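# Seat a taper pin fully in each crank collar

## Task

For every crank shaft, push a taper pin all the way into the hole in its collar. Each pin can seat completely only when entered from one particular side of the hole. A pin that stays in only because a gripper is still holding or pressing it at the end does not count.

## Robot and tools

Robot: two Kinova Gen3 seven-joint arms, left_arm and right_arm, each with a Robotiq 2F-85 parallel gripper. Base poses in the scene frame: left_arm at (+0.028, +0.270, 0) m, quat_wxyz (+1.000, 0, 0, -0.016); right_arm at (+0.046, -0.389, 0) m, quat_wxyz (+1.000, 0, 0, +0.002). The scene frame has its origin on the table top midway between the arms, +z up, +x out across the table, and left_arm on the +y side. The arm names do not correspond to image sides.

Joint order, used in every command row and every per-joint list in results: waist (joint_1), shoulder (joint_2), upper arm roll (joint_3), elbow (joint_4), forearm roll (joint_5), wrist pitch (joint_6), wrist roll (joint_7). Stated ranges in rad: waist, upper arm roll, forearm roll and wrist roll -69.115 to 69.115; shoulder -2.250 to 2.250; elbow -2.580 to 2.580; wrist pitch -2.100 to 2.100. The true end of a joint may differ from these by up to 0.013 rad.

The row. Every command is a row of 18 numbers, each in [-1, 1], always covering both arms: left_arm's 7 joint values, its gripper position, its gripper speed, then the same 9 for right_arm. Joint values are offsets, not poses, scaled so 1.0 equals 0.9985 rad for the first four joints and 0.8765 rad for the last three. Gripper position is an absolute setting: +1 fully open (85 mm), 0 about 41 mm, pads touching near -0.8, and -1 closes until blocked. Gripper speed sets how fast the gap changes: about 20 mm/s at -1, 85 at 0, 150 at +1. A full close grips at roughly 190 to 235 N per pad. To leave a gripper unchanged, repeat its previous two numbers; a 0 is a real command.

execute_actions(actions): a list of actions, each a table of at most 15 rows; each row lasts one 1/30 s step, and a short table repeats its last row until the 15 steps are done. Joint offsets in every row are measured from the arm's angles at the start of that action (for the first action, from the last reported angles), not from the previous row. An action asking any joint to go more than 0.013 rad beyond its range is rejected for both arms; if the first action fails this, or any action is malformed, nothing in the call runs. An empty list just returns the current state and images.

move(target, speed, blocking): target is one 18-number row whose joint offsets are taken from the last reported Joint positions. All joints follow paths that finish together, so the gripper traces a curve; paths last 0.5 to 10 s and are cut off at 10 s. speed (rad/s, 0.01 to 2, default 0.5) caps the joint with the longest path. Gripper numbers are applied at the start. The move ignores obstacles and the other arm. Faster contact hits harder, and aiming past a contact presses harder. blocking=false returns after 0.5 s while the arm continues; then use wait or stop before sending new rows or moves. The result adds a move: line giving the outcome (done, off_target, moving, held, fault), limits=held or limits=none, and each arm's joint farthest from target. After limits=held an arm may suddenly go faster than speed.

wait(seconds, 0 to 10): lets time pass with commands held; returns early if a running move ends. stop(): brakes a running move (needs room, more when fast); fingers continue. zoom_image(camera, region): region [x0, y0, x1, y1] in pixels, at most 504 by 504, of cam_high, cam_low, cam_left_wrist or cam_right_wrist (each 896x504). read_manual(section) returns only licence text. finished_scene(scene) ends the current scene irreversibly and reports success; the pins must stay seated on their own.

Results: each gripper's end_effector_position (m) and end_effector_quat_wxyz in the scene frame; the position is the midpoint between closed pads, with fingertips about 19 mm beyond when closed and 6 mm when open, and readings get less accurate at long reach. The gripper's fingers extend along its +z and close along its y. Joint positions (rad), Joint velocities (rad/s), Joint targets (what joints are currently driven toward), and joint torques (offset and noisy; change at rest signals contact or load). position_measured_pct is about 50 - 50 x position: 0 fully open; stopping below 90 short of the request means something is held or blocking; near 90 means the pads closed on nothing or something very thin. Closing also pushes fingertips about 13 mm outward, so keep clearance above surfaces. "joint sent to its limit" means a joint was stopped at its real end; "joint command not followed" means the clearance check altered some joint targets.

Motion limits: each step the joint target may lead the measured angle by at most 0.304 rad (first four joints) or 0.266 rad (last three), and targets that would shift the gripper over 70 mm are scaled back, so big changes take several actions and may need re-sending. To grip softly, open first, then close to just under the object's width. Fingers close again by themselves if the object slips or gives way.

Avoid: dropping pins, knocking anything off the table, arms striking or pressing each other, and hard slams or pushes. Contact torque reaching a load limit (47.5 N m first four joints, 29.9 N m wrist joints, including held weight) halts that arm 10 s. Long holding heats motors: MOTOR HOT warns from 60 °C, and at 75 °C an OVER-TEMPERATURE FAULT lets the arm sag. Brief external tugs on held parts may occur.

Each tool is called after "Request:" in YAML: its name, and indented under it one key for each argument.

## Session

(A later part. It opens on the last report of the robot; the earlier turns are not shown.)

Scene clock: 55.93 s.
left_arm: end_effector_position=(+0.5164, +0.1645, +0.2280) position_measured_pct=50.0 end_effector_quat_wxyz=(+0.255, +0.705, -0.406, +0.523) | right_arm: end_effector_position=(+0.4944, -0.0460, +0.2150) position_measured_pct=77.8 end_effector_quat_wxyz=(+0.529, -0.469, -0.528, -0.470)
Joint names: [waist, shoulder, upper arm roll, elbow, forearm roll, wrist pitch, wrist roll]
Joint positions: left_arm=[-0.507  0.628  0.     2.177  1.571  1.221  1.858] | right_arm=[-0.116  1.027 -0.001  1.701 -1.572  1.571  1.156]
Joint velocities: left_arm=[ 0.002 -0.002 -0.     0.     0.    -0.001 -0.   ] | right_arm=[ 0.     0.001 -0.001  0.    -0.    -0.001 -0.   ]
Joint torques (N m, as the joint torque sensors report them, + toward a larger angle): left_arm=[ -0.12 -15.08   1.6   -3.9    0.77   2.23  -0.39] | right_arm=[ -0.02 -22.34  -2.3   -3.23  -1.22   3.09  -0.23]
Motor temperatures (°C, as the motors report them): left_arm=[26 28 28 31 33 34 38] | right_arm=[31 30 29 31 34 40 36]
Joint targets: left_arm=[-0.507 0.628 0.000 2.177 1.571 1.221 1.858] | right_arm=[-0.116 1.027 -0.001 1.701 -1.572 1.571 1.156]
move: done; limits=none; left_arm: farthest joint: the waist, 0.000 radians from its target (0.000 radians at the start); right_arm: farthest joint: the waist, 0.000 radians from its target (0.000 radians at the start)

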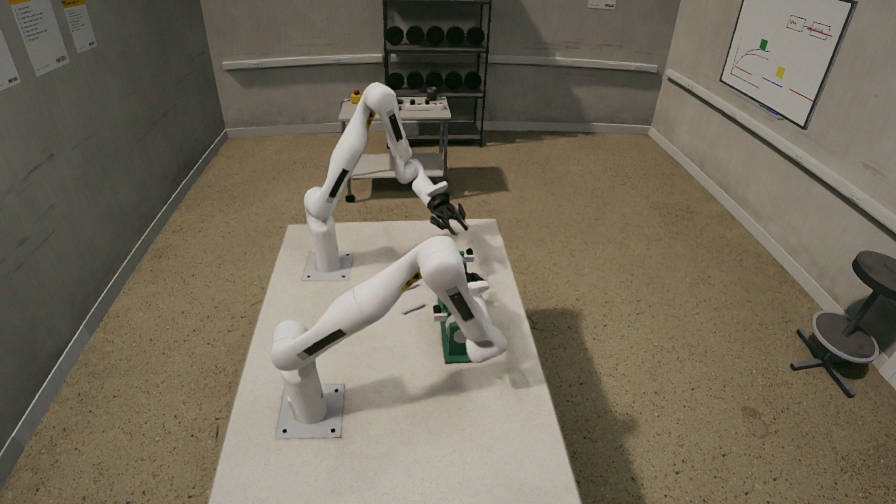

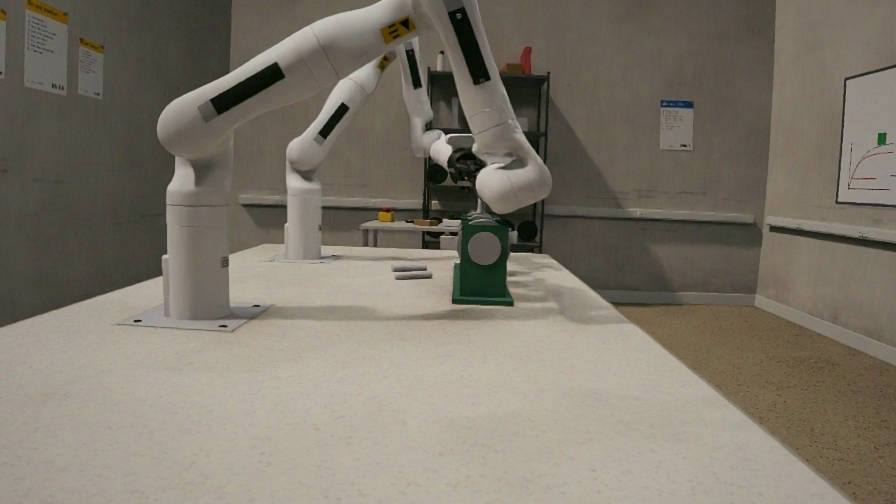

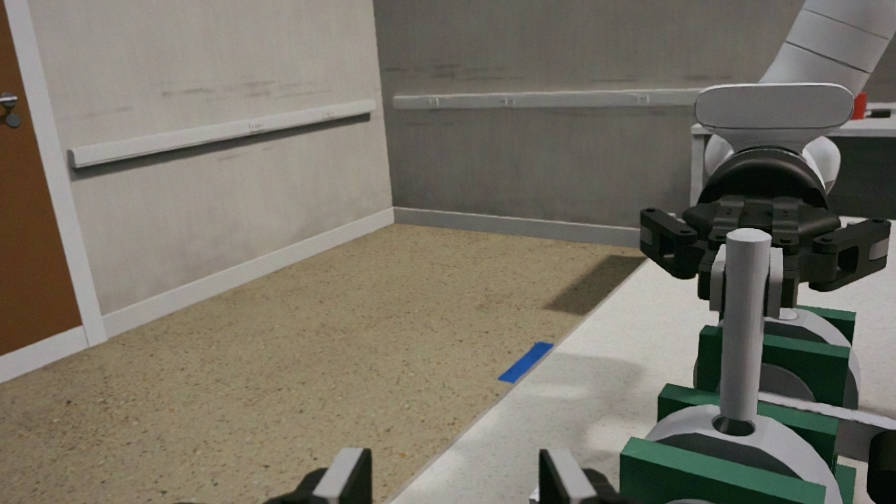

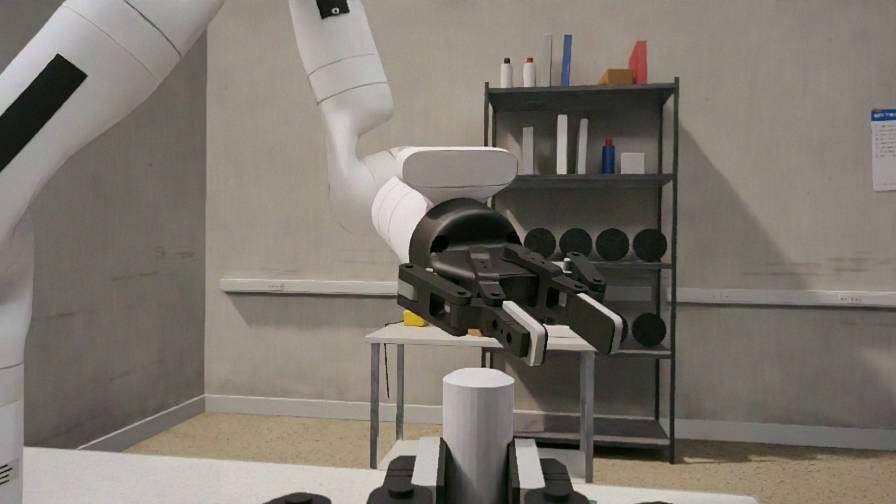

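Request:
move:
  target: [0,0,0,0,0,0,0,0,0, 0,0.028,0,-0.010,0,0,0.021,-1,0]
  speed: 0.03

Request:
zoom_image:
  camera: "cam_left_wrist"
  region: [640,300,896,504]

Scene clock: 57.47 s.
left_arm: end_effector_position=(+0.5164, +0.1645, +0.2280) position_measured_pct=50.0 end_effector_quat_wxyz=(+0.255, +0.705, -0.406, +0.523) | right_arm: end_effector_position=(+0.4952, -0.0456, +0.2029) position_measured_pct=77.8 end_effector_quat_wxyz=(+0.529, -0.469, -0.529, -0.470)
Joint names: [waist, shoulder, upper arm roll, elbow, forearm roll, wrist pitch, wrist roll]
Joint positions: left_arm=[-0.507  0.628  0.     2.177  1.571  1.221  1.858] | right_arm=[-0.116  1.054 -0.001  1.69  -1.572  1.571  1.175]
Joint velocities: left_arm=[ 0.    -0.    -0.001  0.     0.    -0.002 -0.   ] | right_arm=[-0.     0.002 -0.001 -0.    -0.     0.     0.   ]
Joint torques (N m, as the joint torque sensors report them, + toward a larger angle): left_arm=[  0.01 -15.91   1.52  -3.3    0.71   2.44  -0.28] | right_arm=[ -0.05 -22.66  -1.74  -2.94  -0.8    3.13  -0.11]
Motor temperatures (°C, as the motors report them): left_arm=[26 28 28 31 33 34 38] | right_arm=[31 30 29 31 34 40 36]
Joint targets: left_arm=[-0.507 0.628 0.000 2.177 1.571 1.221 1.858] | right_arm=[-0.116 1.055 -0.001 1.691 -1.572 1.571 1.174]
move: done; limits=none; left_arm: farthest joint: the waist, 0.000 radians from its target (0.000 radians at the start); right_arm: farthest joint: the shoulder, 0.001 radians from its target (0.028 radians at the start)

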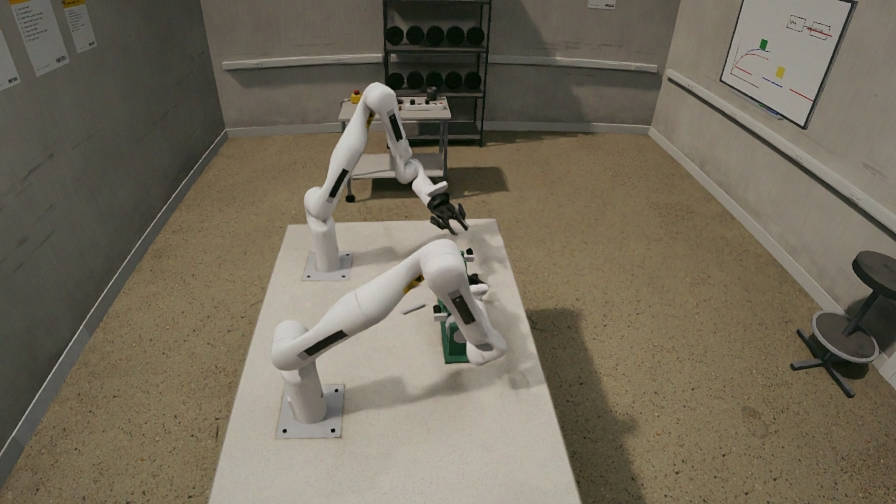

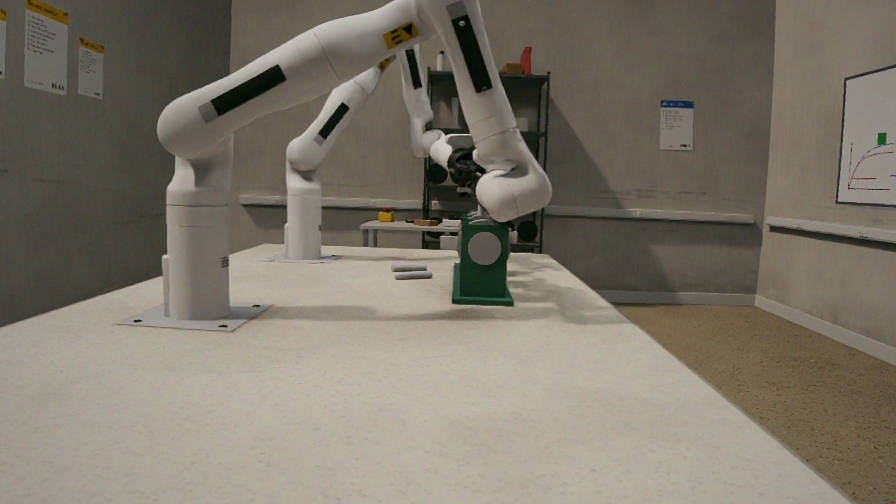

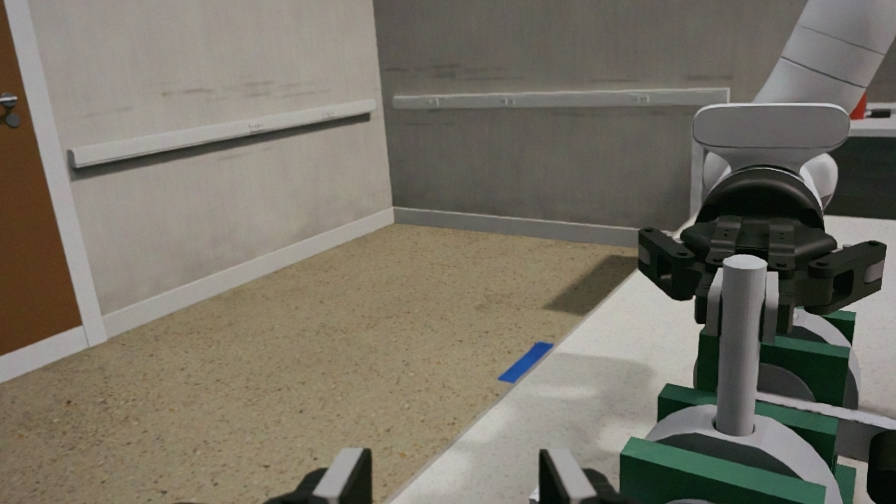

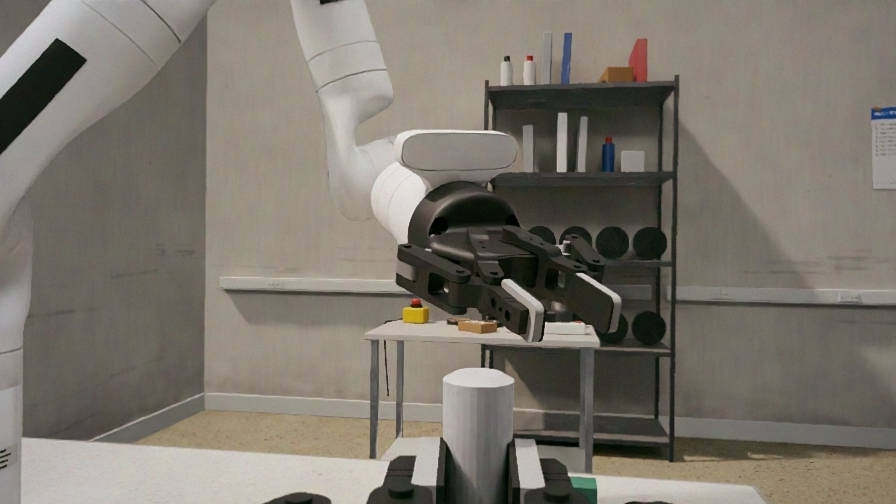

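Region (640, 300, 896, 504) of cam_left_wrist's 896x504 image, scaled by 1.969; it fills the top 402 rows of this view, and the rest is white.

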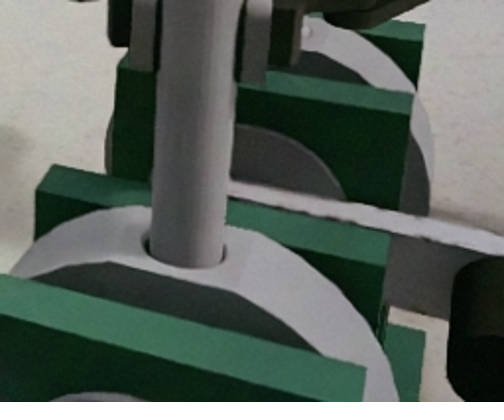

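Request:
move:
  target: [0,0,0,0,0,0,0,0,0, 0,0.016,0,-0.004,0,0,0.013,-1,0]
  speed: 0.03

Request:
move:
  target: [0,0,0,0,0,0,0,0,0, 0,0,0,0,0,0,0,0,-0.3]

Request:
move:
  target: [0,-0.1,0,0,-0.4,-0.3,0,0,0, 0.1,-0.2,0,0,0,0,0,0,0]

Scene clock: 58.50 s.
left_arm: end_effector_position=(+0.5164, +0.1645, +0.2280) position_measured_pct=50.0 end_effector_quat_wxyz=(+0.255, +0.705, -0.406, +0.523) | right_arm: end_effector_position=(+0.4952, -0.0454, +0.1958) position_measured_pct=77.8 end_effector_quat_wxyz=(+0.529, -0.469, -0.528, -0.470)
Joint names: [waist, shoulder, upper arm roll, elbow, forearm roll, wrist pitch, wrist roll]
Joint positions: left_arm=[-0.507  0.628  0.     2.177  1.571  1.221  1.858] | right_arm=[-0.117  1.07  -0.001  1.686 -1.573  1.571  1.186]
Joint velocities: left_arm=[-0.001  0.     0.001 -0.    -0.    -0.001 -0.   ] | right_arm=[-0.     0.001  0.    -0.002 -0.     0.     0.   ]
Joint torques (N m, as the joint torque sensors report them, + toward a larger angle): left_arm=[ -0.34 -16.27   2.24  -3.09   0.79   2.47   0.26] | right_arm=[  0.39 -22.83  -1.76  -2.41  -0.89   3.13   0.15]
Motor temperatures (°C, as the motors report them): left_arm=[26 28 28 31 33 34 38] | right_arm=[31 30 29 31 34 40 36]
Joint targets: left_arm=[-0.507 0.628 0.000 2.177 1.571 1.221 1.858] | right_arm=[-0.116 1.070 -0.001 1.686 -1.572 1.571 1.186]
move: done; limits=none; left_arm: farthest joint: the waist, 0.000 radians from its target (0.000 radians at the start); right_arm: farthest joint: the waist, 0.001 radians from its target (0.000 radians at the start)

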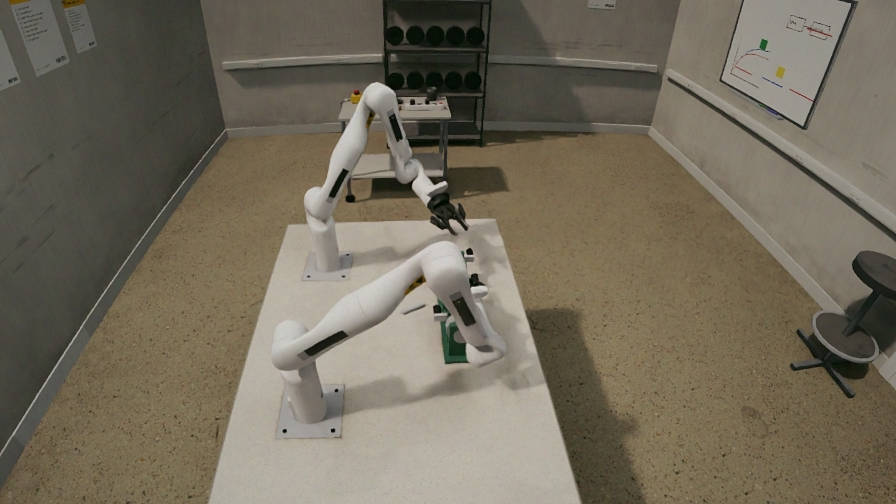

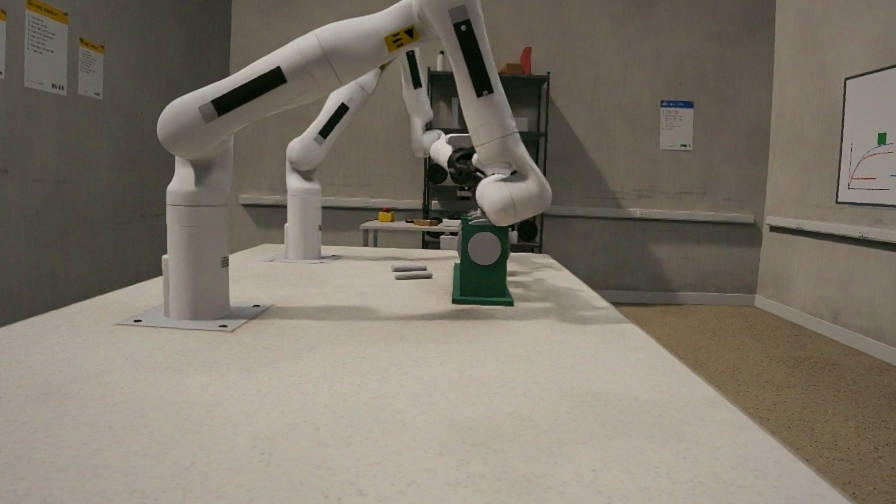

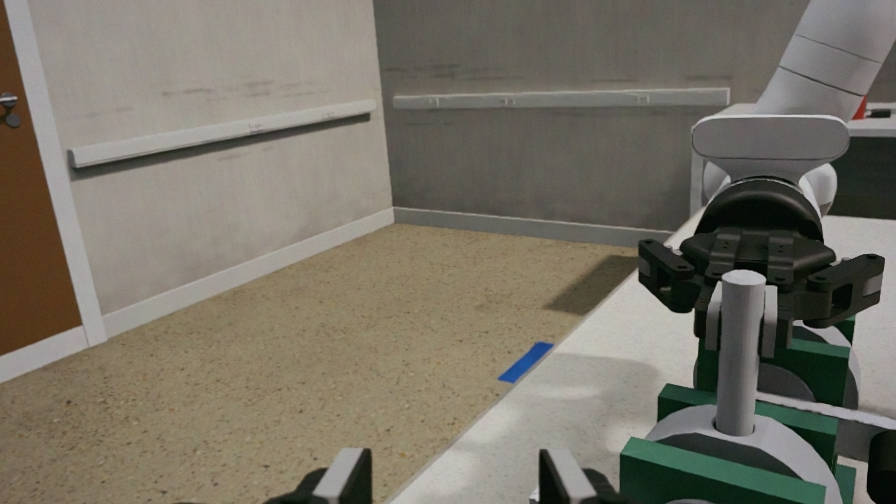

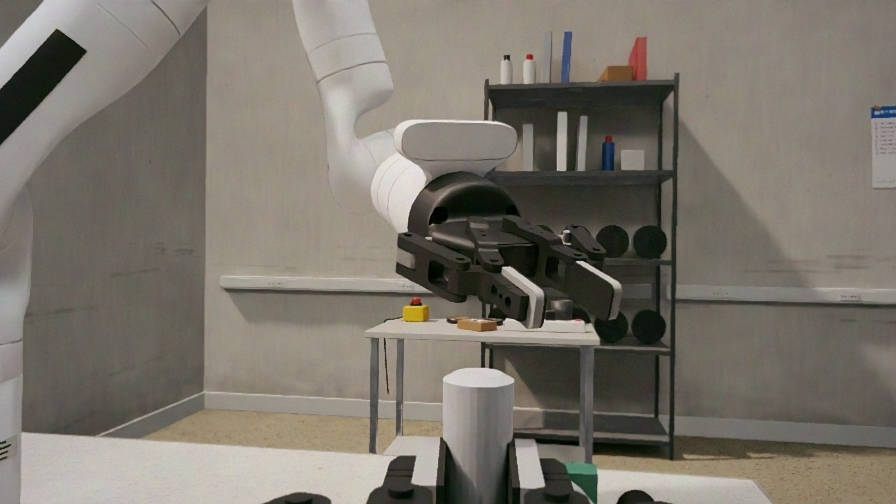

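Scene clock: 59.27 s.
left_arm: end_effector_position=(+0.5164, +0.1645, +0.2280) position_measured_pct=50.0 end_effector_quat_wxyz=(+0.255, +0.705, -0.406, +0.523) | right_arm: end_effector_position=(+0.4952, -0.0454, +0.1958) position_measured_pct=50.0 end_effector_quat_wxyz=(+0.529, -0.469, -0.528, -0.470)
Joint names: [waist, shoulder, upper arm roll, elbow, forearm roll, wrist pitch, wrist roll]
Joint positions: left_arm=[-0.507  0.628  0.     2.177  1.571  1.221  1.858] | right_arm=[-0.117  1.07  -0.001  1.686 -1.573  1.571  1.186]
Joint velocities: left_arm=[ 0.001  0.    -0.002 -0.001 -0.    -0.001 -0.   ] | right_arm=[ 0.    -0.     0.001 -0.002  0.     0.     0.   ]
Joint torques (N m, as the joint torque sensors report them, + toward a larger angle): left_arm=[ -0.23 -15.59   1.73  -3.57   0.97   2.54  -0.02] | right_arm=[ -0.08 -22.2   -1.7   -3.07  -0.73   2.87   0.23]
Motor temperatures (°C, as the motors report them): left_arm=[26 28 28 31 33 34 38] | right_arm=[31 30 29 31 34 40 36]
Joint targets: left_arm=[-0.507 0.628 0.000 2.177 1.571 1.221 1.858] | right_arm=[-0.117 1.070 -0.001 1.686 -1.573 1.571 1.186]
move: done; limits=none; left_arm: farthest joint: the waist, 0.000 radians from its target (0.000 radians at the start); right_arm: farthest joint: the waist, 0.000 radians from its target (0.000 radians at the start)

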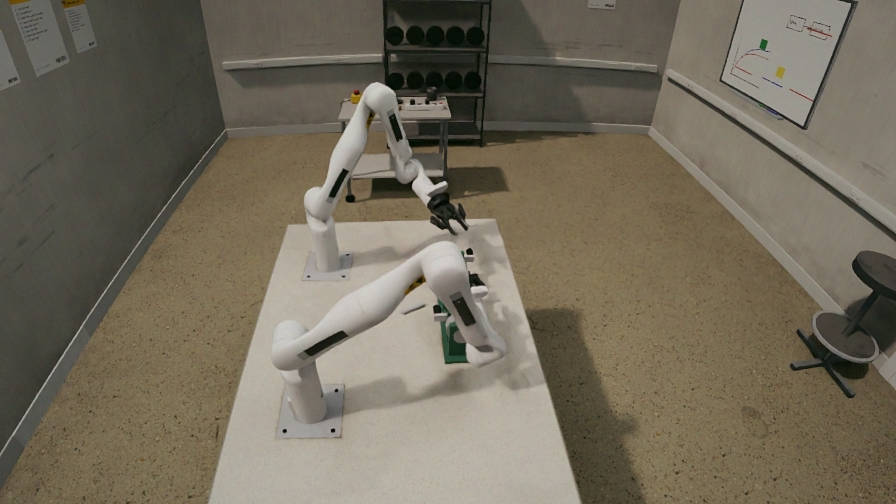

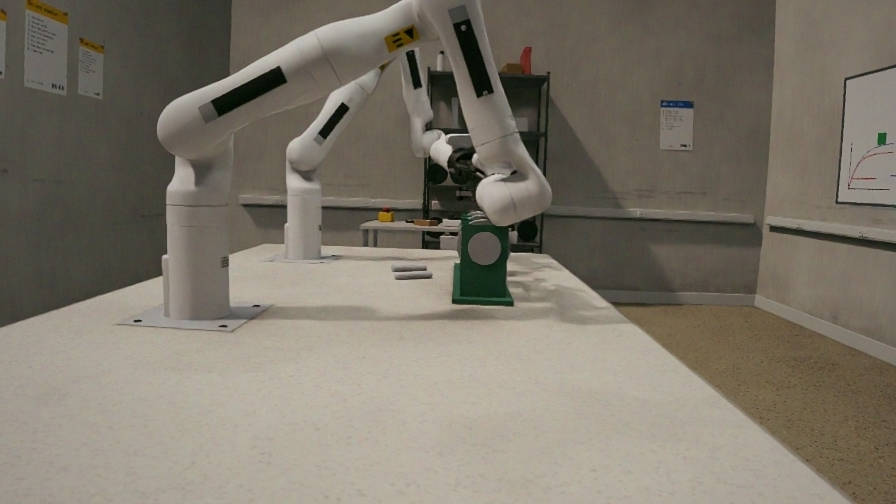

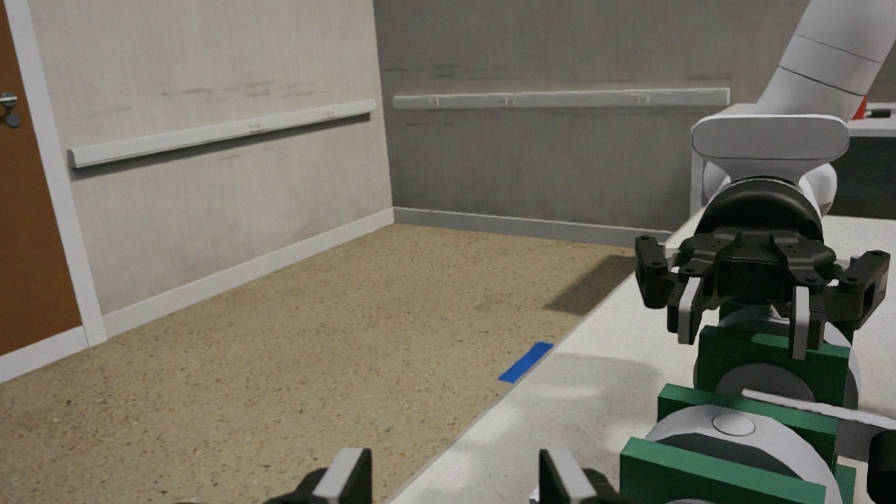

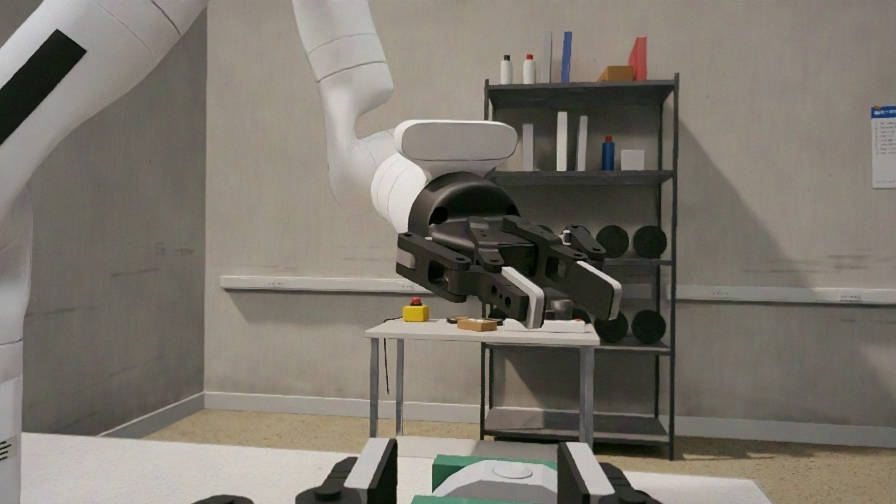

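Scene clock: 60.43 s.
left_arm: end_effector_position=(+0.4522, +0.1912, +0.1642) position_measured_pct=50.0 end_effector_quat_wxyz=(+0.176, +0.702, -0.572, +0.386) | right_arm: end_effector_position=(+0.5351, -0.0917, +0.2942) position_measured_pct=50.0 end_effector_quat_wxyz=(-0.453, +0.442, +0.551, +0.544)
Joint names: [waist, shoulder, upper arm roll, elbow, forearm roll, wrist pitch, wrist roll]
Joint positions: left_arm=[-0.507  0.528  0.     2.177  1.221  0.958  1.858] | right_arm=[-0.017  0.871 -0.001  1.686 -1.573  1.571  1.186]
Joint velocities: left_arm=[-0.001 -0.002  0.     0.     0.     0.    -0.   ] | right_arm=[ 0.001 -0.002 -0.     0.     0.    -0.001 -0.   ]
Joint torques (N m, as the joint torque sensors report them, + toward a larger angle): left_arm=[ -0.1  -14.6    0.69  -3.86   0.86   1.95  -0.31] | right_arm=[ -0.34 -21.35  -1.63  -4.37  -1.48   2.71  -0.11]
Motor temperatures (°C, as the motors report them): left_arm=[26 28 28 31 33 34 38] | right_arm=[31 30 29 31 34 40 36]
Joint targets: left_arm=[-0.507 0.528 0.000 2.177 1.221 0.958 1.858] | right_arm=[-0.017 0.870 -0.001 1.686 -1.573 1.571 1.186]
move: done; limits=none; left_arm: farthest joint: the waist, 0.000 radians from its target (0.000 radians at the start); right_arm: farthest joint: the waist, 0.000 radians from its target (0.099 radians at the start)

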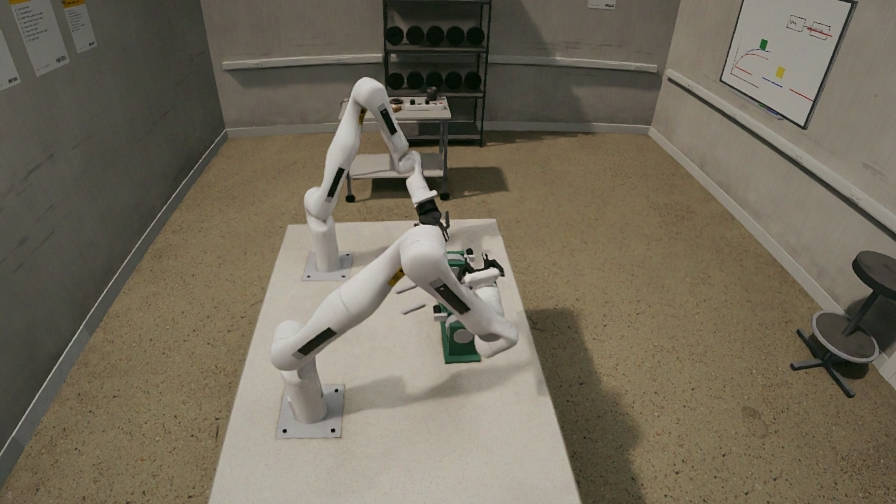

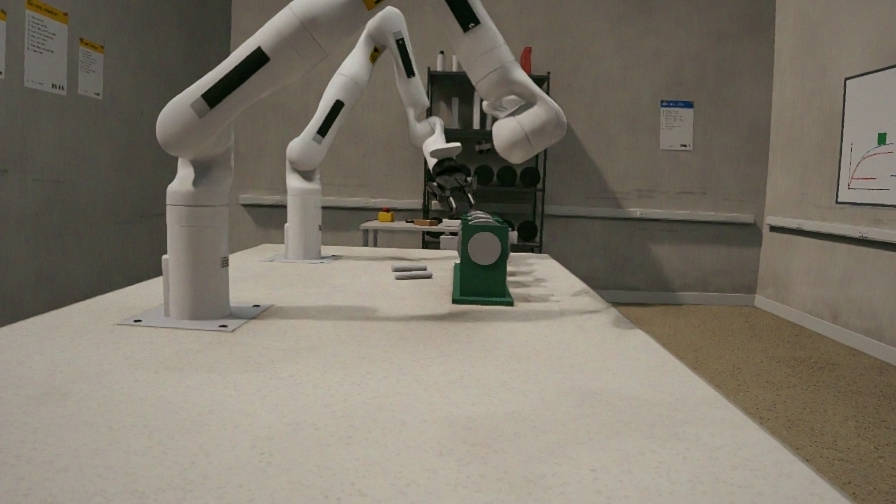

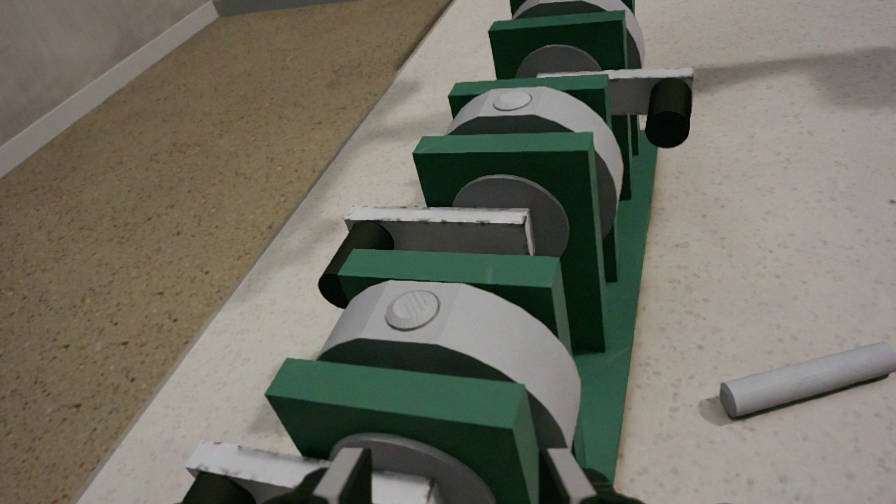

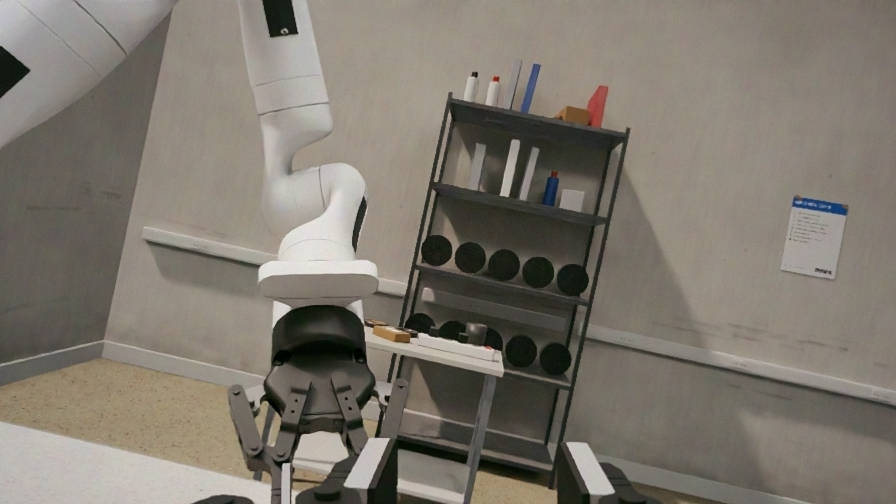

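All three pins are flush.

Request:
finished_scene:
  scene: 2

The scene is finished: the task was done.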